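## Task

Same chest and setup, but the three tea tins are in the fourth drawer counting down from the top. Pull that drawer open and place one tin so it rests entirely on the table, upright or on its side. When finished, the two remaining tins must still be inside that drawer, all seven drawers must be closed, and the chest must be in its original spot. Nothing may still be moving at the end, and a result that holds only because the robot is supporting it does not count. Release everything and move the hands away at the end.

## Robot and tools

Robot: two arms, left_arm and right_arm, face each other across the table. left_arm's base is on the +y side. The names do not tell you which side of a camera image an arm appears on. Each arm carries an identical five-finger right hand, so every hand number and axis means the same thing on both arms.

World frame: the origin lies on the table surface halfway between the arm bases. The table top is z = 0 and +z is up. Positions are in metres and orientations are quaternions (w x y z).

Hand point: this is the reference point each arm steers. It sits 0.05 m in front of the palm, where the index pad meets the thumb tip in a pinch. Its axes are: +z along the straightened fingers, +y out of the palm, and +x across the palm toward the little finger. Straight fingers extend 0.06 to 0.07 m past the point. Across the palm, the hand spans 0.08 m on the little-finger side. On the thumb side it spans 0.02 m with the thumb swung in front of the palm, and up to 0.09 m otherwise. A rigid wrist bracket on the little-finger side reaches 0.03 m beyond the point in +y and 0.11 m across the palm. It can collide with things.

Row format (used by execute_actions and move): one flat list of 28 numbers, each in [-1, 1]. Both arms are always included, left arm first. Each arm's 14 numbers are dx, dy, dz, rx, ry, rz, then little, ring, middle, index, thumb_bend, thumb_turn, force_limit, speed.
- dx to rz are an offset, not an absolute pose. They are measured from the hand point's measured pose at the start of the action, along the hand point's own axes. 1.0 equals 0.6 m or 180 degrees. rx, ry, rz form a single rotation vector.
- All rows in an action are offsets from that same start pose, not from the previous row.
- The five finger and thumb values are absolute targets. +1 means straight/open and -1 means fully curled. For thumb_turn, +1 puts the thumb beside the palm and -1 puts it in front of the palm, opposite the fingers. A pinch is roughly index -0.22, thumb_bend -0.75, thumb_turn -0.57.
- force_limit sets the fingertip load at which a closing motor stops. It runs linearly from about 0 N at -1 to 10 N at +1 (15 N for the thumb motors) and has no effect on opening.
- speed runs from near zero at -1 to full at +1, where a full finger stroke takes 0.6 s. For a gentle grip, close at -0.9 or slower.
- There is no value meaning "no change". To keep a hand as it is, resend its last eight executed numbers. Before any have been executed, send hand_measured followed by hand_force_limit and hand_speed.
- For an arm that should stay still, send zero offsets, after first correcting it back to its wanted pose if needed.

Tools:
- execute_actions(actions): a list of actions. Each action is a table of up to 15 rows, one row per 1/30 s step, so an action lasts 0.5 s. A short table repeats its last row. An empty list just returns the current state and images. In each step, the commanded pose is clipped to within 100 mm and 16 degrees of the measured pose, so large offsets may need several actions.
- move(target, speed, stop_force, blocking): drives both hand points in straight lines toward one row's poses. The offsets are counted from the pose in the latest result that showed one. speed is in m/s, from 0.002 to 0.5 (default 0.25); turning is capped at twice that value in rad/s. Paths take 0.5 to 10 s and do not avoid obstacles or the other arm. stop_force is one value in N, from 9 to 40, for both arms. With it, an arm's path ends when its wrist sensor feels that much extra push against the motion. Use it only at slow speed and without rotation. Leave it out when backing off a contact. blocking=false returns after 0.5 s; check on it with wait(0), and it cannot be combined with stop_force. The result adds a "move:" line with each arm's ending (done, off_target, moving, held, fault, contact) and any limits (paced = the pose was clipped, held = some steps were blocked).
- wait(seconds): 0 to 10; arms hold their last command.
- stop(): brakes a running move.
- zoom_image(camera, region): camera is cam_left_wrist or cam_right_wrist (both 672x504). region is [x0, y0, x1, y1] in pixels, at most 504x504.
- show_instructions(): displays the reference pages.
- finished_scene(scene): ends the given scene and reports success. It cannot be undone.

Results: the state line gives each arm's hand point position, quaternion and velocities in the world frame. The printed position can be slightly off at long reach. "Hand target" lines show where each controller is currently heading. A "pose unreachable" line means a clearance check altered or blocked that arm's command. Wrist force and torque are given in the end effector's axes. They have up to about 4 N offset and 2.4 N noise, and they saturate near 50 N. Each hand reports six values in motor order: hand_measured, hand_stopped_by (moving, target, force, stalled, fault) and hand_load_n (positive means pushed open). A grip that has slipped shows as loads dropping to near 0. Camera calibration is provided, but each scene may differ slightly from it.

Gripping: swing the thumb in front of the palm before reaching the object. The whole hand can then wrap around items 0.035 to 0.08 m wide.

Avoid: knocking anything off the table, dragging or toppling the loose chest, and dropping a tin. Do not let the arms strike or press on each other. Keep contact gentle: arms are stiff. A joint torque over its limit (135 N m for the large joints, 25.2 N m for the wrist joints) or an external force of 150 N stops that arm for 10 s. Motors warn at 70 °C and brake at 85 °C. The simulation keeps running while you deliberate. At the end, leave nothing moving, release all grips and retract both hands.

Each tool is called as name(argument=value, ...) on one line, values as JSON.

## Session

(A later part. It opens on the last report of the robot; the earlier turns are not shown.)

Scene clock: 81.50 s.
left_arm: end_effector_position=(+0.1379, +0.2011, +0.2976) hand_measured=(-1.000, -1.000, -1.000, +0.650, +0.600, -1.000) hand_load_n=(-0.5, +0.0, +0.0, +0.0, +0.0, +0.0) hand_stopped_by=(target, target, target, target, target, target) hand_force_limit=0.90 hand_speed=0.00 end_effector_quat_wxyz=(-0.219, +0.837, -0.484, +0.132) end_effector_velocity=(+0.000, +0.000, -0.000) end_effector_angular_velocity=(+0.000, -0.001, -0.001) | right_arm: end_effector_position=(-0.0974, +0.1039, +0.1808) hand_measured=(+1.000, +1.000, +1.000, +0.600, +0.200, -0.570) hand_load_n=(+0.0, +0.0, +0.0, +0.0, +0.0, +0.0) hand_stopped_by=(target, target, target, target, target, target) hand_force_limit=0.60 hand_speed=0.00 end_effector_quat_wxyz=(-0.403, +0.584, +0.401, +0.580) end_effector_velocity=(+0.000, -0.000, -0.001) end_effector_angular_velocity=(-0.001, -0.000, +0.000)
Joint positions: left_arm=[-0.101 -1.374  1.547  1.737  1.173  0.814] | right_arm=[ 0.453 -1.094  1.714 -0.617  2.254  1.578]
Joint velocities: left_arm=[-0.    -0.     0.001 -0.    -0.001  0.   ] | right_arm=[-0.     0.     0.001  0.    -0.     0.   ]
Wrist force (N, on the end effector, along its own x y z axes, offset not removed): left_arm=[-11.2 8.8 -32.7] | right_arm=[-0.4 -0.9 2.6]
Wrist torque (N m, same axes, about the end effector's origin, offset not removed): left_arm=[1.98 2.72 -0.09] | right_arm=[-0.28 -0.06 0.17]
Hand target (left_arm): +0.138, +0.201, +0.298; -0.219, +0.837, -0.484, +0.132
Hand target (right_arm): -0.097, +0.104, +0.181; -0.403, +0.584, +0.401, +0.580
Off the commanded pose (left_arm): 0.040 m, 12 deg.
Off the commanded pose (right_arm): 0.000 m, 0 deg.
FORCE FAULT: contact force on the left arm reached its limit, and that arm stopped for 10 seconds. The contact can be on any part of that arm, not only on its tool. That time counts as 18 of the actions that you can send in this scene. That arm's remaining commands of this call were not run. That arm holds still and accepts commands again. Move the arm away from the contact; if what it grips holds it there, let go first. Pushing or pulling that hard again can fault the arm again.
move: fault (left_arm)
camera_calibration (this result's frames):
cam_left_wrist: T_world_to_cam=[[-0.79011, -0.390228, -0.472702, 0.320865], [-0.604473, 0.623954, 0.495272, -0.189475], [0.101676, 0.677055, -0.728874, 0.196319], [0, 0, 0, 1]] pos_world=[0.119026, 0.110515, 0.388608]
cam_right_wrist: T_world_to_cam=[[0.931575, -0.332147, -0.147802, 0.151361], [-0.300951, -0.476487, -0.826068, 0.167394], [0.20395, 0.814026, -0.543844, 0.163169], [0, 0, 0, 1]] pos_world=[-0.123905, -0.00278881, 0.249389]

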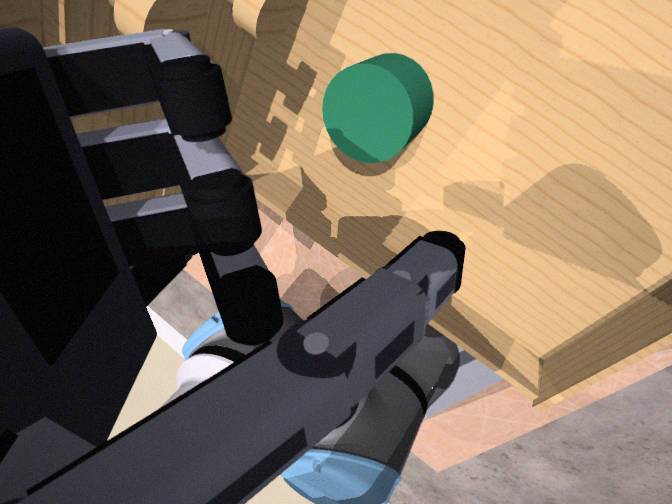

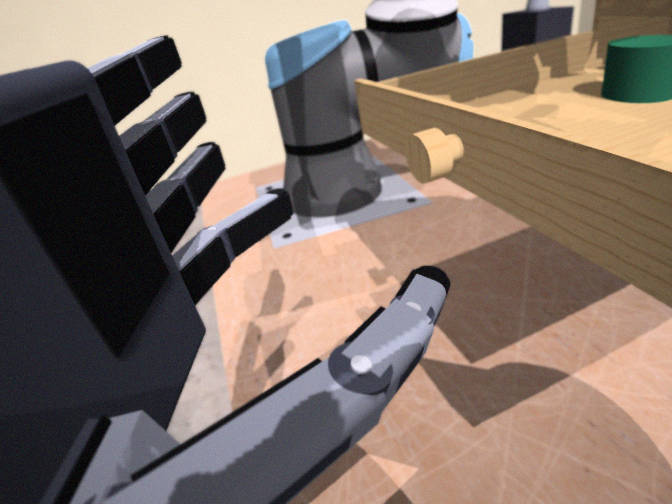

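move(target=[0,-0.085,-0.15,0,0,0,-1,-1,-1,0.65,0.6,-1,0.9,0, 0,0,0,0,0,0,1,1,1,0.6,0.2,-0.57,0.6,0], speed=0.1)

move(target=[0,0,0,-0.006,0.33,0.58,-1,-1,-1,0.65,0.6,-1,0.9,0, 0,0,0,0,0,0,1,1,1,0.6,0.2,-0.57,0.6,0])

Scene clock: 83.77 s.
left_arm: end_effector_position=(+0.1374, +0.2017, +0.4008) hand_measured=(-1.000, -1.000, -1.000, +0.650, +0.600, -1.000) hand_load_n=(+0.0, +0.0, +0.0, +0.0, +0.0, +0.0) hand_stopped_by=(target, target, target, target, target, target) hand_force_limit=0.90 hand_speed=0.00 end_effector_quat_wxyz=(-0.219, +0.837, -0.484, +0.132) end_effector_velocity=(+0.000, -0.000, +0.002) end_effector_angular_velocity=(+0.001, -0.000, +0.001) | right_arm: end_effector_position=(-0.0974, +0.1039, +0.1808) hand_measured=(+1.000, +1.000, +1.000, +0.600, +0.200, -0.570) hand_load_n=(+0.0, +0.0, +0.0, +0.0, +0.0, +0.0) hand_stopped_by=(target, target, target, target, target, target) hand_force_limit=0.60 hand_speed=0.00 end_effector_quat_wxyz=(-0.403, +0.584, +0.401, +0.580) end_effector_velocity=(+0.000, -0.001, -0.001) end_effector_angular_velocity=(-0.002, -0.001, -0.001)
Joint positions: left_arm=[-0.103 -1.386  1.297  1.999  1.174  0.812] | right_arm=[ 0.453 -1.094  1.714 -0.617  2.254  1.578]
Joint velocities: left_arm=[ 0.001  0.002 -0.007  0.007 -0.    -0.   ] | right_arm=[0.    0.001 0.001 0.001 0.001 0.   ]
Wrist force (N, on the end effector, along its own x y z axes, offset not removed): left_arm=[-1.8 -1.6 -1.3] | right_arm=[0.4 -2.4 1.3]
Wrist torque (N m, same axes, about the end effector's origin, offset not removed): left_arm=[-0.25 0.35 -0.02] | right_arm=[-0.45 -0.09 0.15]
Hand target (left_arm): +0.137, +0.202, +0.401; -0.219, +0.837, -0.484, +0.132
Hand target (right_arm): -0.097, +0.104, +0.181; -0.403, +0.584, +0.401, +0.580
Off the commanded pose (left_arm): 0.000 m, 0 deg.
Off the commanded pose (right_arm): 0.000 m, 0 deg.
move: done
camera_calibration (this result's frames):
cam_left_wrist: T_world_to_cam=[[-0.790107, -0.390258, -0.472684, 0.369494], [-0.604471, 0.624022, 0.495187, -0.241232], [0.101714, 0.676975, -0.728944, 0.271196], [0, 0, 0, 1]] pos_world=[0.118537, 0.111139, 0.491796]
cam_right_wrist: T_world_to_cam=[[0.931575, -0.332147, -0.147802, 0.151361], [-0.300951, -0.476487, -0.826068, 0.167394], [0.20395, 0.814026, -0.543844, 0.163169], [0, 0, 0, 1]] pos_world=[-0.123905, -0.00278877, 0.249389]

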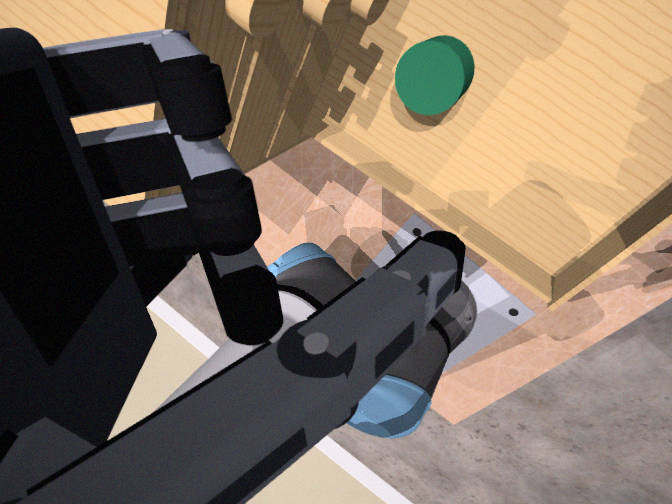

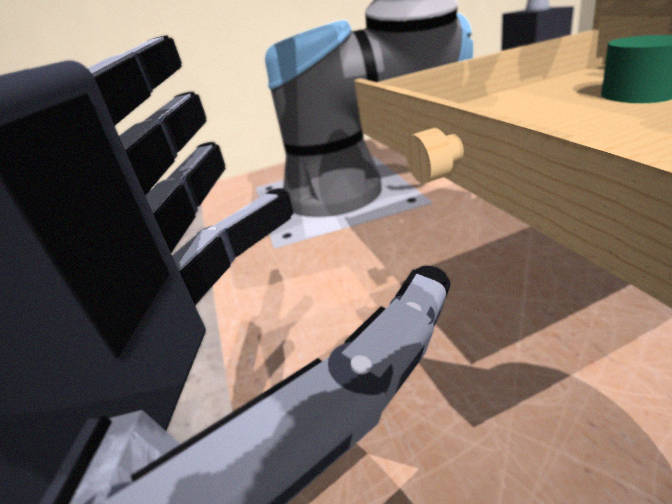

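Scene clock: 88.53 s.
left_arm: end_effector_position=(+0.1373, +0.2017, +0.4010) hand_measured=(-1.000, -1.000, -1.000, +0.650, +0.600, -1.000) hand_load_n=(+0.0, +0.0, +0.0, +0.0, +0.0, +0.0) hand_stopped_by=(target, target, target, target, target, target) hand_force_limit=0.90 hand_speed=0.00 end_effector_quat_wxyz=(+0.005, -0.000, -0.967, +0.256) end_effector_velocity=(+0.000, -0.000, -0.000) end_effector_angular_velocity=(+0.002, +0.003, -0.013) | right_arm: end_effector_position=(-0.0974, +0.1039, +0.1808) hand_measured=(+1.000, +1.000, +1.000, +0.600, +0.200, -0.570) hand_load_n=(+0.0, +0.0, +0.0, +0.0, +0.0, +0.0) hand_stopped_by=(target, target, target, target, target, target) hand_force_limit=0.60 hand_speed=0.00 end_effector_quat_wxyz=(-0.403, +0.584, +0.401, +0.580) end_effector_velocity=(+0.000, -0.000, -0.000) end_effector_angular_velocity=(-0.000, +0.000, -0.001)
Joint positions: left_arm=[-0.114 -1.686  1.394  1.35   1.493  2.984] | right_arm=[ 0.453 -1.094  1.714 -0.617  2.254  1.578]
Joint velocities: left_arm=[ 0.008  0.002 -0.002 -0.     0.013  0.017] | right_arm=[ 0.    -0.     0.     0.     0.002  0.001]
Wrist force (N, on the end effector, along its own x y z axes, offset not removed): left_arm=[0.0 -0.6 -1.4] | right_arm=[-0.5 -0.9 3.5]
Wrist torque (N m, same axes, about the end effector's origin, offset not removed): left_arm=[-0.22 0.11 0.13] | right_arm=[-0.39 -0.02 0.05]
Hand target (left_arm): +0.137, +0.202, +0.401; -0.006, +0.001, +0.967, -0.256
Hand target (right_arm): -0.097, +0.104, +0.181; -0.403, +0.584, +0.401, +0.580
Off the commanded pose (left_arm): 0.000 m, 0 deg.
Off the commanded pose (right_arm): 0.000 m, 0 deg.
move: done
camera_calibration (this result's frames):
cam_left_wrist: T_world_to_cam=[[0.0565848, 0.878587, -0.474218, -0.0020649], [0.842976, 0.212463, 0.494217, -0.356783], [0.534967, -0.42772, -0.728606, 0.434533], [0, 0, 0, 1]] pos_world=[0.0684158, 0.263476, 0.491952]
cam_right_wrist: T_world_to_cam=[[0.931575, -0.332148, -0.147802, 0.151361], [-0.300951, -0.476488, -0.826068, 0.167394], [0.20395, 0.814026, -0.543844, 0.163169], [0, 0, 0, 1]] pos_world=[-0.123905, -0.0027888, 0.249389]

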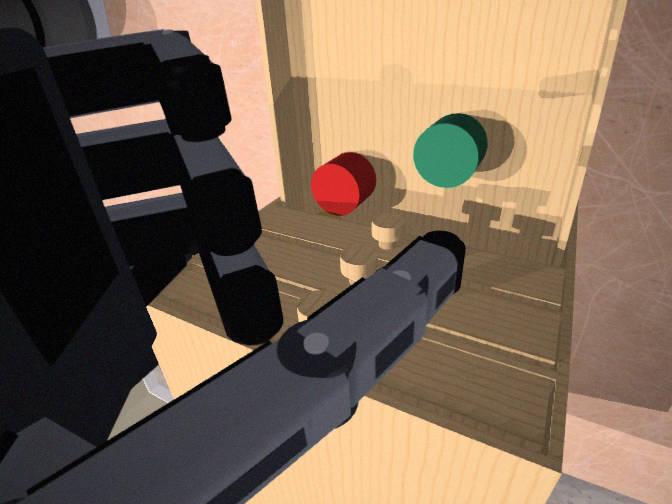

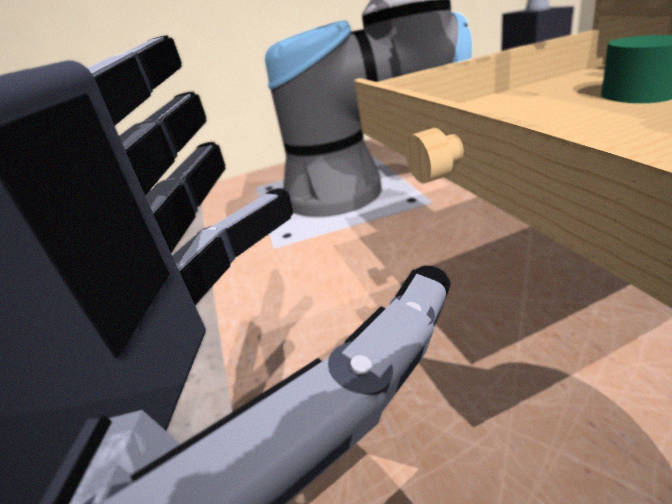

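move(target=[-0.068,0.115,0.187,0.067,0,0,-1,-1,-1,0.65,0.6,-1,0.9,0, 0,0,0,0,0,0,1,1,1,0.6,0.2,-0.57,0.6,0], speed=0.06, stop_force=15)

Scene clock: 91.60 s.
left_arm: end_effector_position=(+0.1768, +0.2062, +0.2694) hand_measured=(-1.000, -1.000, -1.000, +0.650, +0.600, -1.000) hand_load_n=(+0.0, +0.0, +0.0, +0.0, +0.0, +0.0) hand_stopped_by=(target, target, target, target, target, target) hand_force_limit=0.90 hand_speed=0.00 end_effector_quat_wxyz=(+0.005, +0.000, -0.934, +0.356) end_effector_velocity=(+0.001, +0.000, -0.002) end_effector_angular_velocity=(-0.004, +0.000, -0.000) | right_arm: end_effector_position=(-0.0974, +0.1039, +0.1808) hand_measured=(+1.000, +1.000, +1.000, +0.600, +0.200, -0.570) hand_load_n=(+0.0, +0.0, +0.0, +0.0, +0.0, +0.0) hand_stopped_by=(target, target, target, target, target, target) hand_force_limit=0.60 hand_speed=0.00 end_effector_quat_wxyz=(-0.403, +0.584, +0.401, +0.580) end_effector_velocity=(+0.000, -0.000, -0.000) end_effector_angular_velocity=(-0.001, +0.000, -0.001)
Joint positions: left_arm=[ 0.038 -1.847  1.869  0.821  1.563  3.118] | right_arm=[ 0.453 -1.094  1.714 -0.617  2.254  1.578]
Joint velocities: left_arm=[ 0.004 -0.002  0.007 -0.01   0.003  0.003] | right_arm=[-0.  0.  0.  0.  0.  0.]
Wrist force (N, on the end effector, along its own x y z axes, offset not removed): left_arm=[0.1 -1.1 0.4] | right_arm=[-0.3 -2.8 2.8]
Wrist torque (N m, same axes, about the end effector's origin, offset not removed): left_arm=[-0.37 -0.04 0.07] | right_arm=[-0.62 0.02 0.10]
Hand target (left_arm): +0.177, +0.206, +0.269; -0.005, -0.000, +0.934, -0.356
Hand target (right_arm): -0.097, +0.104, +0.181; -0.403, +0.584, +0.401, +0.580
Off the commanded pose (left_arm): 0.000 m, 0 deg.
Off the commanded pose (right_arm): 0.000 m, 0 deg.
move: done
camera_calibration (this result's frames):
cam_left_wrist: T_world_to_cam=[[0.0545992, 0.760623, -0.646894, 0.000521801], [0.842563, 0.312561, 0.438626, -0.331505], [0.535823, -0.568998, -0.623807, 0.320159], [0, 0, 0, 1]] pos_world=[0.107737, 0.285388, 0.345462]
cam_right_wrist: T_world_to_cam=[[0.931575, -0.332148, -0.147802, 0.151361], [-0.300952, -0.476487, -0.826068, 0.167394], [0.203951, 0.814026, -0.543844, 0.163169], [0, 0, 0, 1]] pos_world=[-0.123905, -0.00278877, 0.249389]

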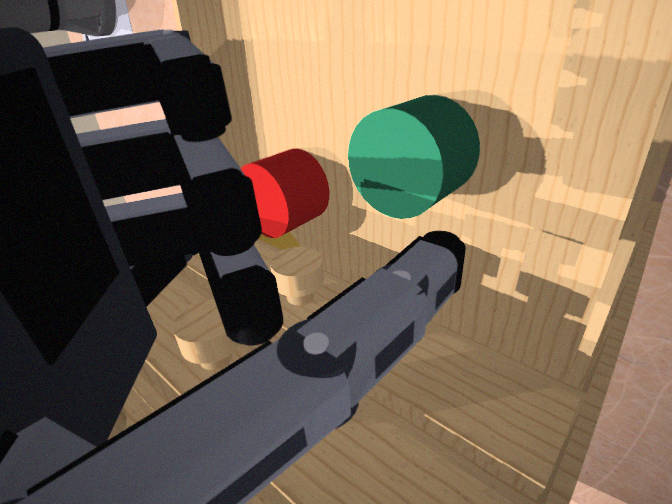

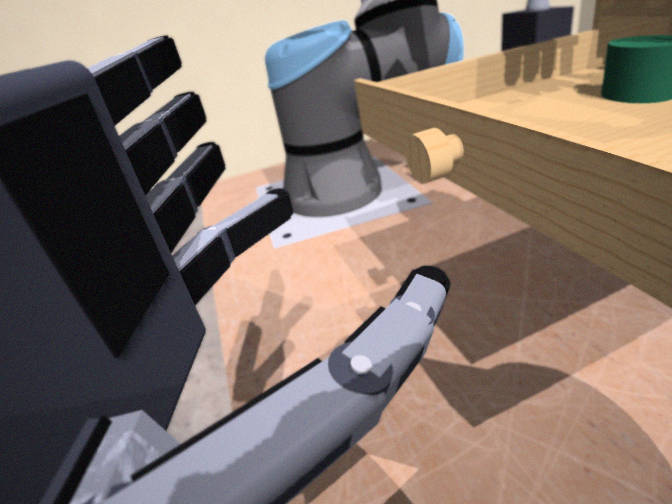

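move(target=[0,0.077,0.085,0,0,0,-1,-1,-1,0.65,0.6,-1,0.9,0, 0,0,0,0,0,0,1,1,1,0.6,0.2,-0.57,0.6,0], speed=0.015, stop_force=10)

Scene clock: 96.60 s.
left_arm: end_effector_position=(+0.1761, +0.2068, +0.2008) hand_measured=(-1.000, -1.000, -1.000, +0.650, +0.600, -1.000) hand_load_n=(+0.0, +0.0, +0.0, +0.0, +0.0, +0.0) hand_stopped_by=(target, target, target, target, target, target) hand_force_limit=0.90 hand_speed=0.00 end_effector_quat_wxyz=(+0.005, +0.000, -0.934, +0.356) end_effector_velocity=(-0.000, -0.000, -0.003) end_effector_angular_velocity=(+0.001, -0.000, +0.000) | right_arm: end_effector_position=(-0.0974, +0.1039, +0.1808) hand_measured=(+1.000, +1.000, +1.000, +0.600, +0.200, -0.570) hand_load_n=(+0.0, +0.0, +0.0, +0.0, +0.0, +0.0) hand_stopped_by=(target, target, target, target, target, target) hand_force_limit=0.60 hand_speed=0.00 end_effector_quat_wxyz=(-0.403, +0.584, +0.401, +0.580) end_effector_velocity=(-0.000, +0.000, +0.000) end_effector_angular_velocity=(+0.000, +0.000, +0.000)
Joint positions: left_arm=[ 0.034 -1.83   2.033  0.64   1.561  3.115] | right_arm=[ 0.453 -1.094  1.714 -0.617  2.254  1.578]
Joint velocities: left_arm=[-0.     0.003  0.005 -0.007 -0.    -0.   ] | right_arm=[ 0. -0. -0.  0. -0.  0.]
Wrist force (N, on the end effector, along its own x y z axes, offset not removed): left_arm=[0.1 -0.5 -1.2] | right_arm=[0.2 -0.9 2.7]
Wrist torque (N m, same axes, about the end effector's origin, offset not removed): left_arm=[-0.22 0.06 0.07] | right_arm=[-0.39 -0.10 0.15]
Hand target (left_arm): +0.176, +0.207, +0.201; -0.005, -0.000, +0.934, -0.356
Hand target (right_arm): -0.097, +0.104, +0.181; -0.403, +0.584, +0.401, +0.580
Off the commanded pose (left_arm): 0.000 m, 0 deg.
Off the commanded pose (right_arm): 0.000 m, 0 deg.
move: done
camera_calibration (this result's frames):
cam_left_wrist: T_world_to_cam=[[0.0545917, 0.760636, -0.646879, -0.0442788], [0.842569, 0.312551, 0.438621, -0.301092], [0.535814, -0.568986, -0.623826, 0.278154], [0, 0, 0, 1]] pos_world=[0.107069, 0.286052, 0.276942]
cam_right_wrist: T_world_to_cam=[[0.931575, -0.332147, -0.147802, 0.151361], [-0.300951, -0.476488, -0.826068, 0.167394], [0.20395, 0.814026, -0.543844, 0.163169], [0, 0, 0, 1]] pos_world=[-0.123905, -0.00278874, 0.249389]

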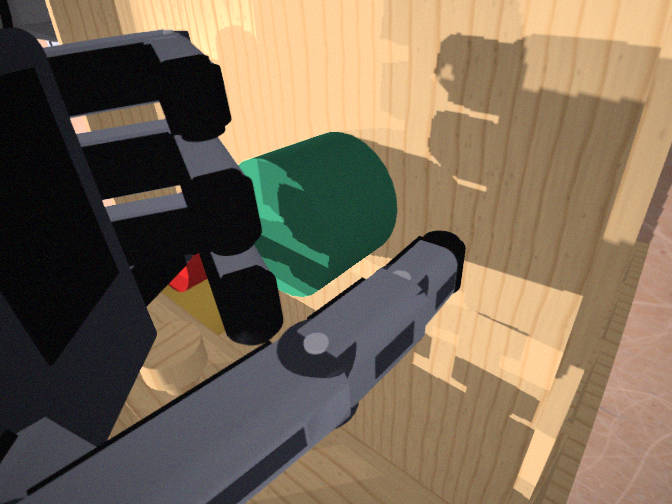

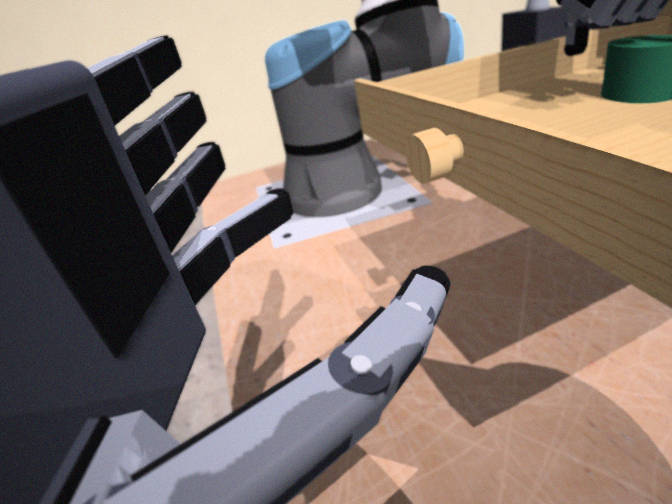

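Similar to scene 1. Close.

move(target=[0,0,0,0,0,0,-1,-1,-1,0.0,-0.3,-1,0.6,-0.6, 0,0,0,0,0,0,1,1,1,0.6,0.2,-0.57,0.6,0])

move(target=[0,-0.09,-0.1,0,0,0,-1,-1,-1,0.0,-0.3,-1,0.6,-0.6, 0,0,0,0,0,0,1,1,1,0.6,0.2,-0.57,0.6,0], speed=0.05)

Scene clock: 97.90 s.
left_arm: end_effector_position=(+0.1761, +0.2068, +0.2008) hand_measured=(-1.000, -1.000, -1.000, +0.146, +0.244, -1.000) hand_load_n=(+0.0, +0.0, +0.0, +14.0, +11.5, -1.0) hand_stopped_by=(target, target, target, force, force, target) hand_force_limit=0.60 hand_speed=-0.60 end_effector_quat_wxyz=(+0.005, +0.000, -0.934, +0.356) end_effector_velocity=(-0.000, +0.000, +0.000) end_effector_angular_velocity=(-0.001, +0.000, -0.000) | right_arm: end_effector_position=(-0.0974, +0.1039, +0.1808) hand_measured=(+1.000, +1.000, +1.000, +0.600, +0.200, -0.570) hand_load_n=(+0.0, +0.0, +0.0, +0.0, +0.0, +0.0) hand_stopped_by=(target, target, target, target, target, target) hand_force_limit=0.60 hand_speed=0.00 end_effector_quat_wxyz=(-0.403, +0.584, +0.401, +0.580) end_effector_velocity=(-0.001, -0.000, +0.000) end_effector_angular_velocity=(+0.000, +0.000, +0.001)
Joint positions: left_arm=[ 0.034 -1.83   2.033  0.64   1.561  3.115] | right_arm=[ 0.453 -1.094  1.714 -0.617  2.254  1.578]
Joint velocities: left_arm=[-0.    -0.001 -0.     0.     0.     0.   ] | right_arm=[ 0.001 -0.    -0.     0.     0.     0.   ]
Wrist force (N, on the end effector, along its own x y z axes, offset not removed): left_arm=[-0.3 1.4 1.3] | right_arm=[-0.4 -1.8 2.0]
Wrist torque (N m, same axes, about the end effector's origin, offset not removed): left_arm=[0.04 0.03 0.24] | right_arm=[-0.38 0.04 0.08]
Hand target (left_arm): +0.176, +0.207, +0.201; -0.005, -0.000, +0.934, -0.356
Hand target (right_arm): -0.097, +0.104, +0.181; -0.403, +0.584, +0.401, +0.580
Off the commanded pose (left_arm): 0.000 m, 0 deg.
Off the commanded pose (right_arm): 0.000 m, 0 deg.
move: done
camera_calibration (this result's frames):
cam_left_wrist: T_world_to_cam=[[0.0545929, 0.760645, -0.646869, -0.0442843], [0.842568, 0.312546, 0.438628, -0.301088], [0.535816, -0.568977, -0.623832, 0.27815], [0, 0, 0, 1]] pos_world=[0.107068, 0.28605, 0.276939]
cam_right_wrist: T_world_to_cam=[[0.931575, -0.332148, -0.147802, 0.151361], [-0.300951, -0.476487, -0.826068, 0.167394], [0.203951, 0.814026, -0.543844, 0.163169], [0, 0, 0, 1]] pos_world=[-0.123905, -0.00278877, 0.249389]

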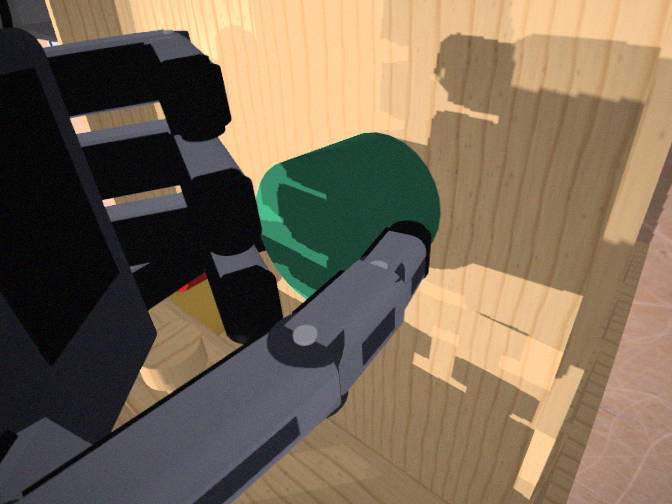

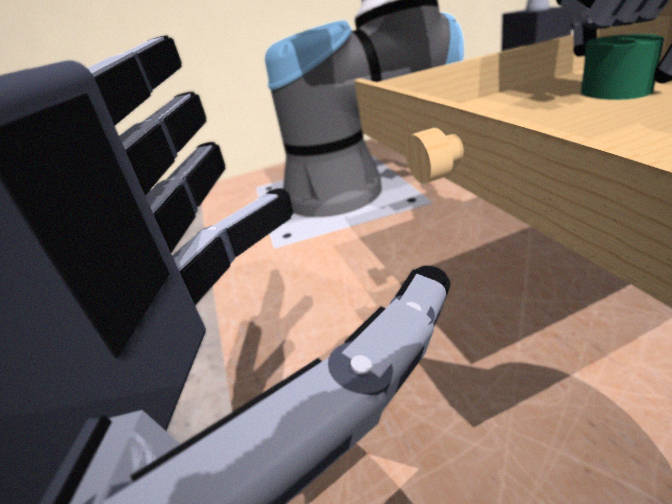

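Scene clock: 99.97 s.
left_arm: end_effector_position=(+0.1769, +0.2063, +0.2813) hand_measured=(-1.000, -1.000, -1.000, +0.146, +0.244, -1.000) hand_load_n=(+0.0, +0.0, +0.0, +14.0, +11.5, -1.0) hand_stopped_by=(target, target, target, force, force, target) hand_force_limit=0.60 hand_speed=-0.60 end_effector_quat_wxyz=(+0.005, +0.000, -0.934, +0.356) end_effector_velocity=(+0.000, -0.001, +0.003) end_effector_angular_velocity=(-0.001, -0.001, +0.001) | right_arm: end_effector_position=(-0.0974, +0.1039, +0.1808) hand_measured=(+1.000, +1.000, +1.000, +0.600, +0.200, -0.570) hand_load_n=(+0.0, +0.0, +0.0, +0.0, +0.0, +0.0) hand_stopped_by=(target, target, target, target, target, target) hand_force_limit=0.60 hand_speed=0.00 end_effector_quat_wxyz=(-0.403, +0.584, +0.401, +0.580) end_effector_velocity=(+0.000, +0.000, +0.000) end_effector_angular_velocity=(+0.001, +0.000, -0.001)
Joint positions: left_arm=[ 0.038 -1.847  1.839  0.851  1.563  3.118] | right_arm=[ 0.453 -1.094  1.714 -0.617  2.254  1.578]
Joint velocities: left_arm=[ 0.     0.001 -0.007  0.006 -0.001  0.   ] | right_arm=[-0. -0. -0. -0.  0.  0.]
Wrist force (N, on the end effector, along its own x y z axes, offset not removed): left_arm=[0.1 0.5 -1.3] | right_arm=[-1.4 -2.0 2.8]
Wrist torque (N m, same axes, about the end effector's origin, offset not removed): left_arm=[-0.06 0.12 0.22] | right_arm=[-0.48 0.16 -0.02]
Hand target (left_arm): +0.177, +0.206, +0.282; -0.005, -0.000, +0.934, -0.356
Hand target (right_arm): -0.097, +0.104, +0.181; -0.403, +0.584, +0.401, +0.580
Off the commanded pose (left_arm): 0.000 m, 0 deg.
Off the commanded pose (right_arm): 0.000 m, 0 deg.
move: done
camera_calibration (this result's frames):
cam_left_wrist: T_world_to_cam=[[0.0546041, 0.760545, -0.646985, 0.00814598], [0.842557, 0.312617, 0.438598, -0.336888], [0.535832, -0.569071, -0.623733, 0.32762], [0, 0, 0, 1]] pos_world=[0.107853, 0.28556, 0.357376]
cam_right_wrist: T_world_to_cam=[[0.931575, -0.332148, -0.147802, 0.151361], [-0.300951, -0.476488, -0.826068, 0.167394], [0.203951, 0.814026, -0.543844, 0.163169], [0, 0, 0, 1]] pos_world=[-0.123905, -0.00278878, 0.249389]

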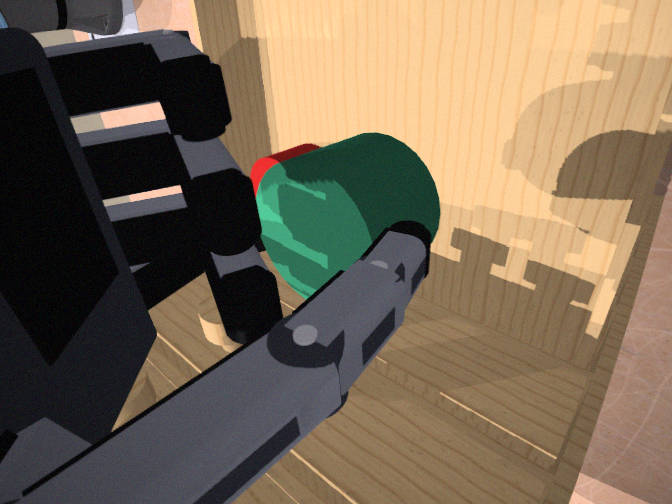

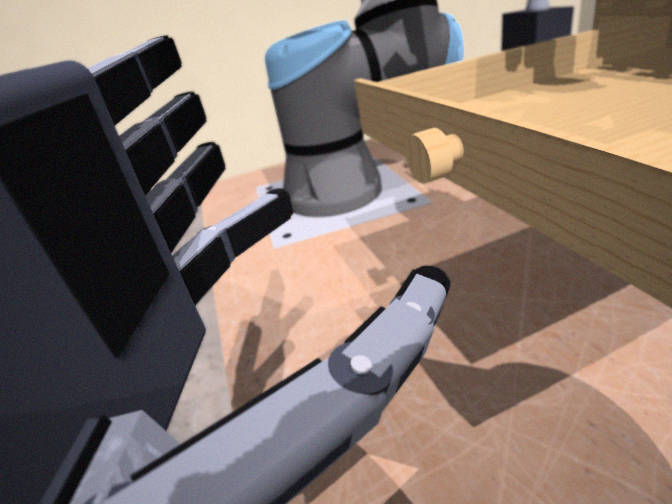

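move(target=[0.095,-0.01,-0.17,0,0,0,-1,-1,-1,0.0,-0.3,-1,0.6,-0.6, 0.047,0.015,0.113,0,0,0,1,1,1,0.6,0.2,-0.57,0.6,0], speed=0.1)

move(target=[0,0,0,0,0,0,-1,-1,-1,0.0,-0.3,-1,0.6,-0.6, 0,0.4,0.145,0,0,0,1,1,1,0.6,0.2,-0.57,0.6,0], speed=0.05)

Scene clock: 102.03 s.
left_arm: end_effector_position=(+0.1212, +0.2695, +0.3618) hand_measured=(-1.000, -1.000, -1.000, +0.146, +0.244, -1.000) hand_load_n=(+0.0, +0.0, +0.0, +14.0, +11.5, -1.0) hand_stopped_by=(target, target, target, force, force, target) hand_force_limit=0.60 hand_speed=-0.60 end_effector_quat_wxyz=(+0.007, +0.000, -0.935, +0.356) end_effector_velocity=(-0.002, +0.002, +0.001) end_effector_angular_velocity=(-0.003, -0.010, +0.008) | right_arm: end_effector_position=(-0.0648, +0.1640, +0.2087) hand_measured=(+1.000, +1.000, +1.000, +0.600, +0.200, -0.570) hand_load_n=(+0.0, +0.0, +0.0, +0.0, +0.0, +0.0) hand_stopped_by=(target, target, target, target, target, target) hand_force_limit=0.60 hand_speed=0.00 end_effector_quat_wxyz=(-0.403, +0.584, +0.401, +0.580) end_effector_velocity=(+0.000, +0.001, +0.001) end_effector_angular_velocity=(+0.001, +0.000, -0.001)
Joint positions: left_arm=[-0.447 -2.082  1.778  1.209  1.251  2.741] | right_arm=[ 0.364 -1.056  1.568 -0.51   2.164  1.577]
Joint velocities: left_arm=[-0.061 -0.016  0.009  0.025 -0.051 -0.05 ] | right_arm=[-0.001  0.001 -0.003  0.001 -0.     0.   ]
Wrist force (N, on the end effector, along its own x y z axes, offset not removed): left_arm=[1.3 -0.1 -2.1] | right_arm=[1.2 -3.3 3.4]
Wrist torque (N m, same axes, about the end effector's origin, offset not removed): left_arm=[-0.02 -0.12 0.15] | right_arm=[-0.72 -0.29 0.20]
Hand target (left_arm): +0.121, +0.270, +0.362; -0.006, -0.001, +0.934, -0.356
Hand target (right_arm): -0.065, +0.164, +0.209; -0.403, +0.584, +0.401, +0.580
Off the commanded pose (left_arm): 0.000 m, 0 deg.
Off the commanded pose (right_arm): 0.000 m, 0 deg.
move: done
camera_calibration (this result's frames):
cam_left_wrist: T_world_to_cam=[[0.0536377, 0.760727, -0.646852, 0.0152548], [0.844154, 0.31149, 0.436324, -0.344088], [0.533411, -0.569446, -0.625463, 0.444702], [0, 0, 0, 1]] pos_world=[0.0524359, 0.348809, 0.438146]
cam_right_wrist: T_world_to_cam=[[0.931622, -0.332123, -0.147566, 0.145076], [-0.300706, -0.476406, -0.826204, 0.228961], [0.2041, 0.814084, -0.543701, 0.122722], [0, 0, 0, 1]] pos_world=[-0.0913536, 0.0573554, 0.277301]

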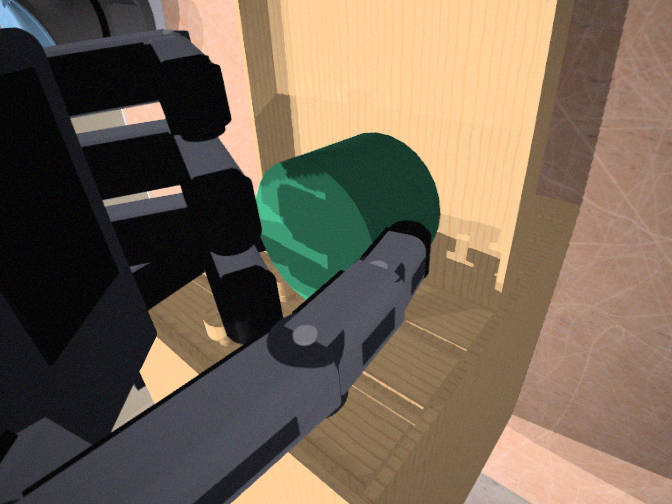

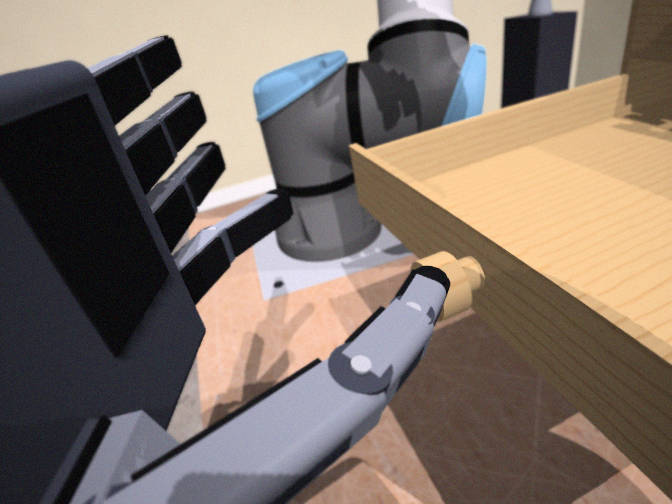

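Scene clock: 107.57 s.
left_arm: end_effector_position=(+0.1212, +0.2695, +0.3618) hand_measured=(-1.000, -1.000, -1.000, +0.146, +0.244, -1.000) hand_load_n=(+0.0, +0.0, +0.0, +14.0, +11.5, -1.0) hand_stopped_by=(target, target, target, force, force, target) hand_force_limit=0.60 hand_speed=-0.60 end_effector_quat_wxyz=(+0.007, +0.000, -0.935, +0.356) end_effector_velocity=(-0.000, -0.000, -0.001) end_effector_angular_velocity=(+0.002, -0.001, +0.000) | right_arm: end_effector_position=(+0.1903, +0.1601, +0.2080) hand_measured=(+1.000, +1.000, +1.000, +0.600, +0.198, -0.570) hand_load_n=(+0.0, +0.0, +0.0, +0.0, -1.5, +0.0) hand_stopped_by=(target, target, target, target, target, target) hand_force_limit=0.60 hand_speed=0.00 end_effector_quat_wxyz=(-0.402, +0.583, +0.401, +0.581) end_effector_velocity=(+0.002, +0.001, +0.000) end_effector_angular_velocity=(+0.001, -0.000, +0.003)
Joint positions: left_arm=[-0.447 -2.082  1.778  1.209  1.251  2.741] | right_arm=[-0.134 -1.19   1.779 -0.587  1.666  1.574]
Joint velocities: left_arm=[0.    0.002 0.001 0.    0.    0.   ] | right_arm=[-0.005 -0.    -0.    -0.001 -0.009  0.   ]
Wrist force (N, on the end effector, along its own x y z axes, offset not removed): left_arm=[-1.5 -0.1 -0.5] | right_arm=[-0.1 -4.5 2.7]
Wrist torque (N m, same axes, about the end effector's origin, offset not removed): left_arm=[-0.14 0.36 -0.03] | right_arm=[-0.66 0.01 0.08]
Hand target (left_arm): +0.121, +0.270, +0.362; -0.007, -0.000, +0.935, -0.356
Hand target (right_arm): +0.191, +0.160, +0.208; -0.402, +0.583, +0.401, +0.581
Off the commanded pose (left_arm): 0.000 m, 0 deg.
Off the commanded pose (right_arm): 0.001 m, 0 deg.
move: done
camera_calibration (this result's frames):
cam_left_wrist: T_world_to_cam=[[0.0536378, 0.760727, -0.646852, 0.0152551], [0.844154, 0.31149, 0.436324, -0.344088], [0.533411, -0.569447, -0.625463, 0.444703], [0, 0, 0, 1]] pos_world=[0.0524358, 0.348809, 0.438146]
cam_right_wrist: T_world_to_cam=[[0.931839, -0.332168, -0.146086, -0.0942795], [-0.299421, -0.476407, -0.82667, 0.303093], [0.204997, 0.814064, -0.543392, 0.0732362], [0, 0, 0, 1]] pos_world=[0.163593, 0.05346, 0.276581]

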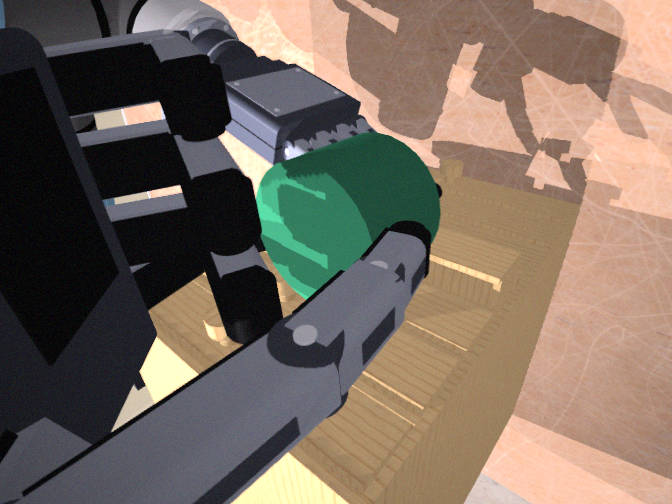

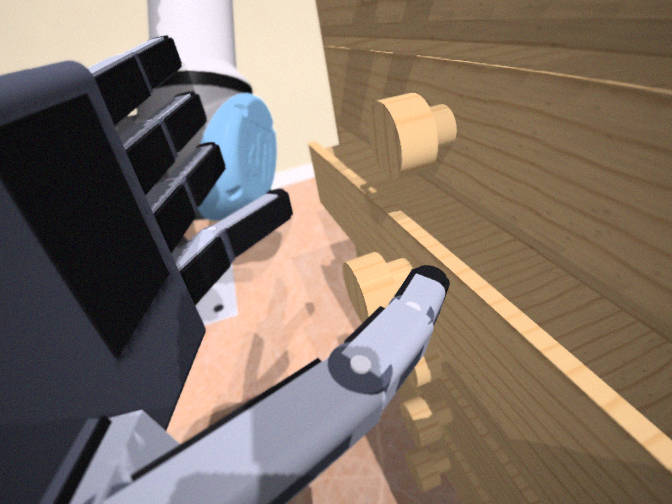

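move(target=[0,0,0,0,0,0,-1,-1,-1,0.0,-0.3,-1,0.6,-0.6, 0,0.09,0.033,0,0,0,1,1,1,0.6,0.2,-0.57,0.6,0], speed=0.008, stop_force=9)

move(target=[0,0,0,0,0,0,-1,-1,-1,0.0,-0.3,-1,0.6,-0.6, 0,-0.1,-0.45,0,0,0,1,1,1,0.6,0.2,-0.57,0.6,0], speed=0.2)

Scene clock: 119.33 s.
left_arm: end_effector_position=(+0.1212, +0.2695, +0.3618) hand_measured=(-1.000, -1.000, -1.000, +0.146, +0.244, -1.000) hand_load_n=(+0.0, +0.0, +0.0, +14.0, +11.5, -1.0) hand_stopped_by=(target, target, target, force, force, target) hand_force_limit=0.60 hand_speed=-0.60 end_effector_quat_wxyz=(+0.007, +0.000, -0.935, +0.356) end_effector_velocity=(+0.001, +0.000, -0.000) end_effector_angular_velocity=(+0.000, -0.001, +0.001) | right_arm: end_effector_position=(+0.2129, +0.1599, +0.2080) hand_measured=(+1.000, +1.000, +1.000, +0.600, +0.194, -0.570) hand_load_n=(+0.0, +0.0, +0.0, +0.0, -9.0, +1.0) hand_stopped_by=(target, target, target, target, target, target) hand_force_limit=0.60 hand_speed=0.00 end_effector_quat_wxyz=(-0.402, +0.583, +0.401, +0.581) end_effector_velocity=(-0.003, -0.000, -0.001) end_effector_angular_velocity=(-0.001, +0.001, -0.001)
Joint positions: left_arm=[-0.447 -2.082  1.778  1.209  1.251  2.741] | right_arm=[-0.179 -1.189  1.778 -0.587  1.622  1.574]
Joint velocities: left_arm=[ 0.    -0.001  0.001  0.001 -0.002 -0.   ] | right_arm=[ 0.006 -0.     0.001  0.001  0.007  0.   ]
Wrist force (N, on the end effector, along its own x y z axes, offset not removed): left_arm=[1.2 -0.5 -0.8] | right_arm=[-0.3 -13.1 2.8]
Wrist torque (N m, same axes, about the end effector's origin, offset not removed): left_arm=[-0.23 -0.07 0.26] | right_arm=[-0.74 0.00 0.03]
Hand target (left_arm): +0.121, +0.270, +0.362; -0.007, -0.000, +0.935, -0.356
Hand target (right_arm): +0.212, +0.160, +0.208; -0.402, +0.583, +0.401, +0.581
Off the commanded pose (left_arm): 0.000 m, 0 deg.
Off the commanded pose (right_arm): 0.035 m, 0 deg.
move: contact (right_arm)
camera_calibration (this result's frames):
cam_left_wrist: T_world_to_cam=[[0.0536379, 0.760727, -0.646852, 0.015255], [0.844154, 0.31149, 0.436324, -0.344088], [0.533411, -0.569446, -0.625463, 0.444702], [0, 0, 0, 1]] pos_world=[0.0524358, 0.348809, 0.438146]
cam_right_wrist: T_world_to_cam=[[0.931813, -0.3323, -0.145951, -0.115469], [-0.299369, -0.476366, -0.826712, 0.309694], [0.205191, 0.814034, -0.543365, 0.0687422], [0, 0, 0, 1]] pos_world=[0.186203, 0.0531989, 0.276527]

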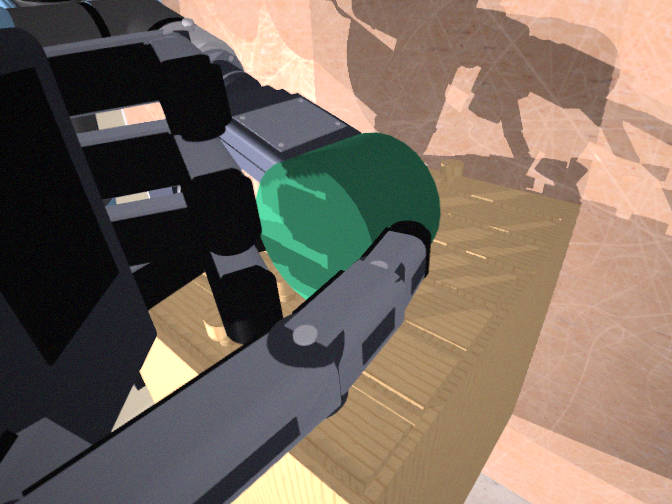

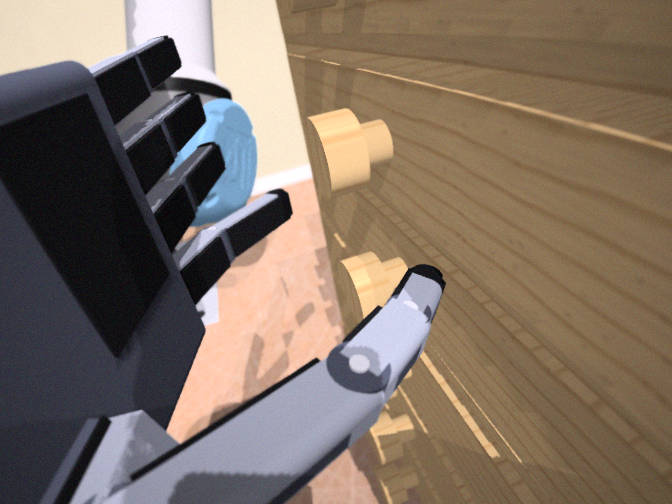

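Scene clock: 121.40 s.
left_arm: end_effector_position=(+0.1212, +0.2695, +0.3618) hand_measured=(-1.000, -1.000, -1.000, +0.146, +0.244, -1.000) hand_load_n=(+0.0, +0.0, +0.0, +14.0, +11.5, -1.0) hand_stopped_by=(target, target, target, force, force, target) hand_force_limit=0.60 hand_speed=-0.60 end_effector_quat_wxyz=(+0.007, +0.000, -0.935, +0.356) end_effector_velocity=(+0.000, -0.000, +0.000) end_effector_angular_velocity=(-0.001, -0.001, +0.001) | right_arm: end_effector_position=(+0.0610, -0.0710, +0.2089) hand_measured=(+1.000, +1.000, +1.000, +0.600, +0.200, -0.570) hand_load_n=(+0.0, +0.0, +0.0, +0.0, +0.0, +0.0) hand_stopped_by=(target, target, target, target, target, target) hand_force_limit=0.60 hand_speed=0.00 end_effector_quat_wxyz=(-0.402, +0.583, +0.401, +0.581) end_effector_velocity=(-0.002, -0.002, +0.000) end_effector_angular_velocity=(-0.000, -0.000, +0.000)
Joint positions: left_arm=[-0.447 -2.082  1.778  1.209  1.251  2.741] | right_arm=[ 0.121 -1.656  2.333 -0.675  1.922  1.576]
Joint velocities: left_arm=[-0.    -0.    -0.     0.    -0.002 -0.   ] | right_arm=[ 0.005 -0.003  0.002  0.002  0.005 -0.   ]
Wrist force (N, on the end effector, along its own x y z axes, offset not removed): left_arm=[0.4 0.2 0.9] | right_arm=[-1.1 -2.5 1.7]
Wrist torque (N m, same axes, about the end effector's origin, offset not removed): left_arm=[-0.21 0.01 0.25] | right_arm=[-0.50 0.15 0.05]
Hand target (left_arm): +0.121, +0.270, +0.362; -0.007, -0.000, +0.935, -0.356
Hand target (right_arm): +0.061, -0.071, +0.209; -0.402, +0.583, +0.401, +0.581
Off the commanded pose (left_arm): 0.000 m, 0 deg.
Off the commanded pose (right_arm): 0.000 m, 0 deg.
move: done
camera_calibration (this result's frames):
cam_left_wrist: T_world_to_cam=[[0.0536378, 0.760727, -0.646852, 0.015255], [0.844154, 0.31149, 0.436324, -0.344088], [0.533411, -0.569446, -0.625463, 0.444702], [0, 0, 0, 1]] pos_world=[0.0524359, 0.348809, 0.438146]
cam_right_wrist: T_world_to_cam=[[0.931689, -0.332233, -0.146887, -0.050279], [-0.300133, -0.476256, -0.826499, 0.155029], [0.204634, 0.814126, -0.543437, 0.288369], [0, 0, 0, 1]] pos_world=[0.0343636, -0.177639, 0.277457]

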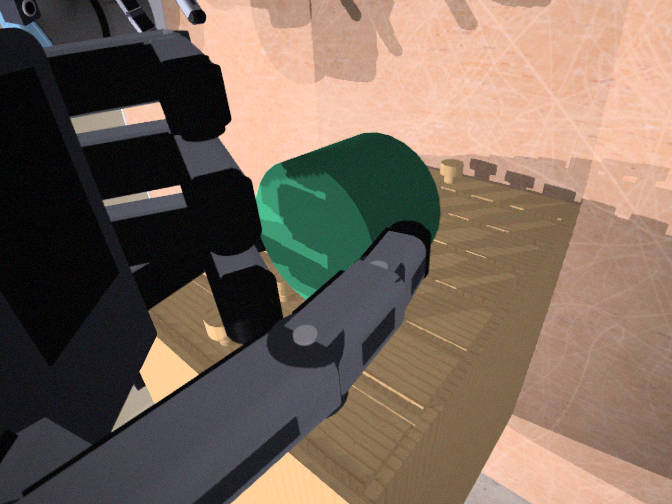

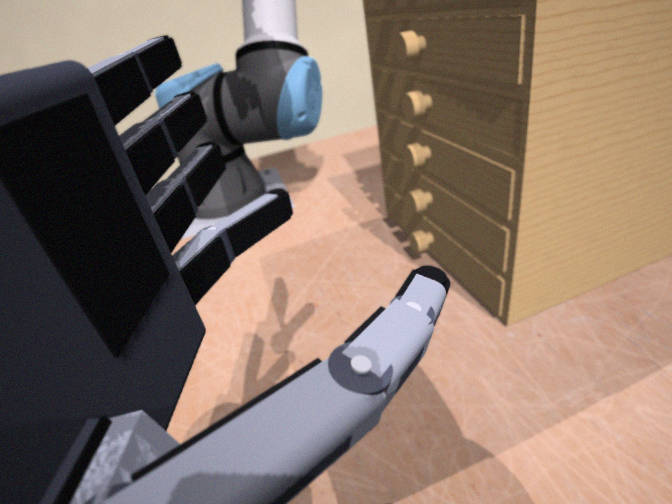

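execute_actions(actions=[])

Scene clock: 122.00 s.
left_arm: end_effector_position=(+0.1212, +0.2695, +0.3618) hand_measured=(-1.000, -1.000, -1.000, +0.146, +0.244, -1.000) hand_load_n=(+0.0, +0.0, +0.0, +14.0, +11.5, -1.0) hand_stopped_by=(target, target, target, force, force, target) hand_force_limit=0.60 hand_speed=-0.60 end_effector_quat_wxyz=(+0.007, +0.000, -0.935, +0.356) end_effector_velocity=(+0.000, -0.000, +0.000) end_effector_angular_velocity=(+0.000, -0.002, +0.001) | right_arm: end_effector_position=(+0.0608, -0.0712, +0.2089) hand_measured=(+1.000, +1.000, +1.000, +0.600, +0.200, -0.570) hand_load_n=(+0.0, +0.0, +0.0, +0.0, +0.0, +0.0) hand_stopped_by=(target, target, target, target, target, target) hand_force_limit=0.60 hand_speed=0.00 end_effector_quat_wxyz=(-0.402, +0.583, +0.401, +0.581) end_effector_velocity=(+0.001, -0.000, +0.000) end_effector_angular_velocity=(+0.000, -0.000, -0.002)
Joint positions: left_arm=[-0.447 -2.082  1.778  1.209  1.251  2.741] | right_arm=[ 0.122 -1.656  2.334 -0.675  1.922  1.576]
Joint velocities: left_arm=[ 0.     0.001 -0.     0.001 -0.001  0.   ] | right_arm=[-0.     0.    -0.     0.     0.002 -0.   ]
Wrist force (N, on the end effector, along its own x y z axes, offset not removed): left_arm=[-1.0 1.0 0.6] | right_arm=[-1.2 -1.3 2.0]
Wrist torque (N m, same axes, about the end effector's origin, offset not removed): left_arm=[-0.18 0.17 0.05] | right_arm=[-0.41 0.14 0.07]
Hand target (left_arm): +0.121, +0.270, +0.362; -0.007, -0.000, +0.935, -0.356
Hand target (right_arm): +0.061, -0.071, +0.209; -0.402, +0.583, +0.401, +0.581
Off the commanded pose (left_arm): 0.000 m, 0 deg.
Off the commanded pose (right_arm): 0.000 m, 0 deg.
camera_calibration (this result's frames):
cam_left_wrist: T_world_to_cam=[[0.0536378, 0.760727, -0.646852, 0.0152549], [0.844154, 0.31149, 0.436324, -0.344088], [0.533411, -0.569446, -0.625463, 0.444702], [0, 0, 0, 1]] pos_world=[0.0524358, 0.348809, 0.438146]
cam_right_wrist: T_world_to_cam=[[0.931675, -0.332272, -0.146888, -0.0501951], [-0.300152, -0.476239, -0.826502, 0.154922], [0.20467, 0.81412, -0.543432, 0.288603], [0, 0, 0, 1]] pos_world=[0.0341974, -0.177856, 0.277507]

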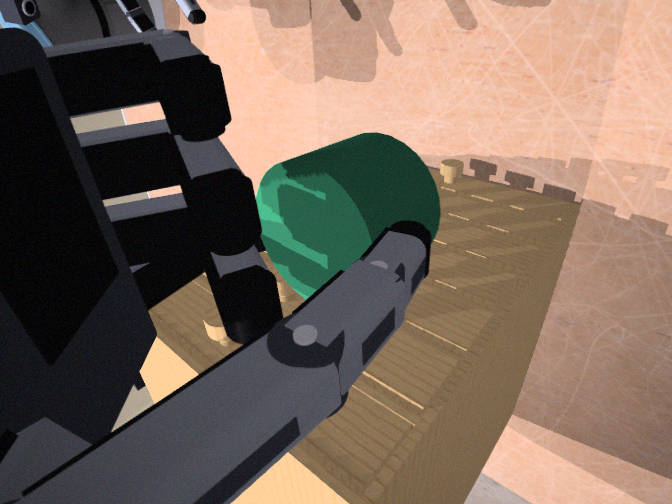

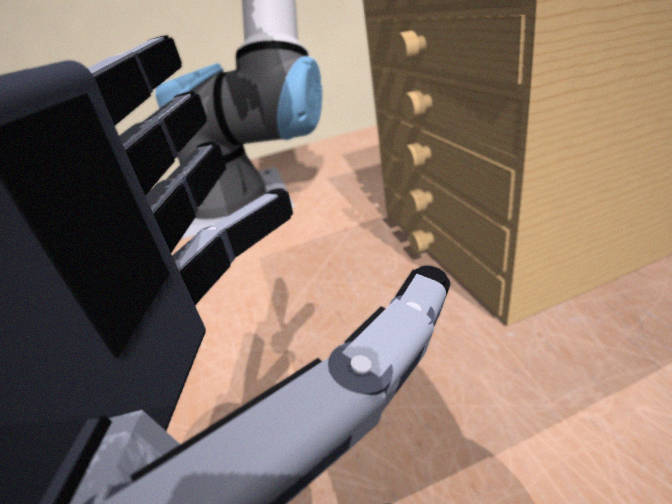

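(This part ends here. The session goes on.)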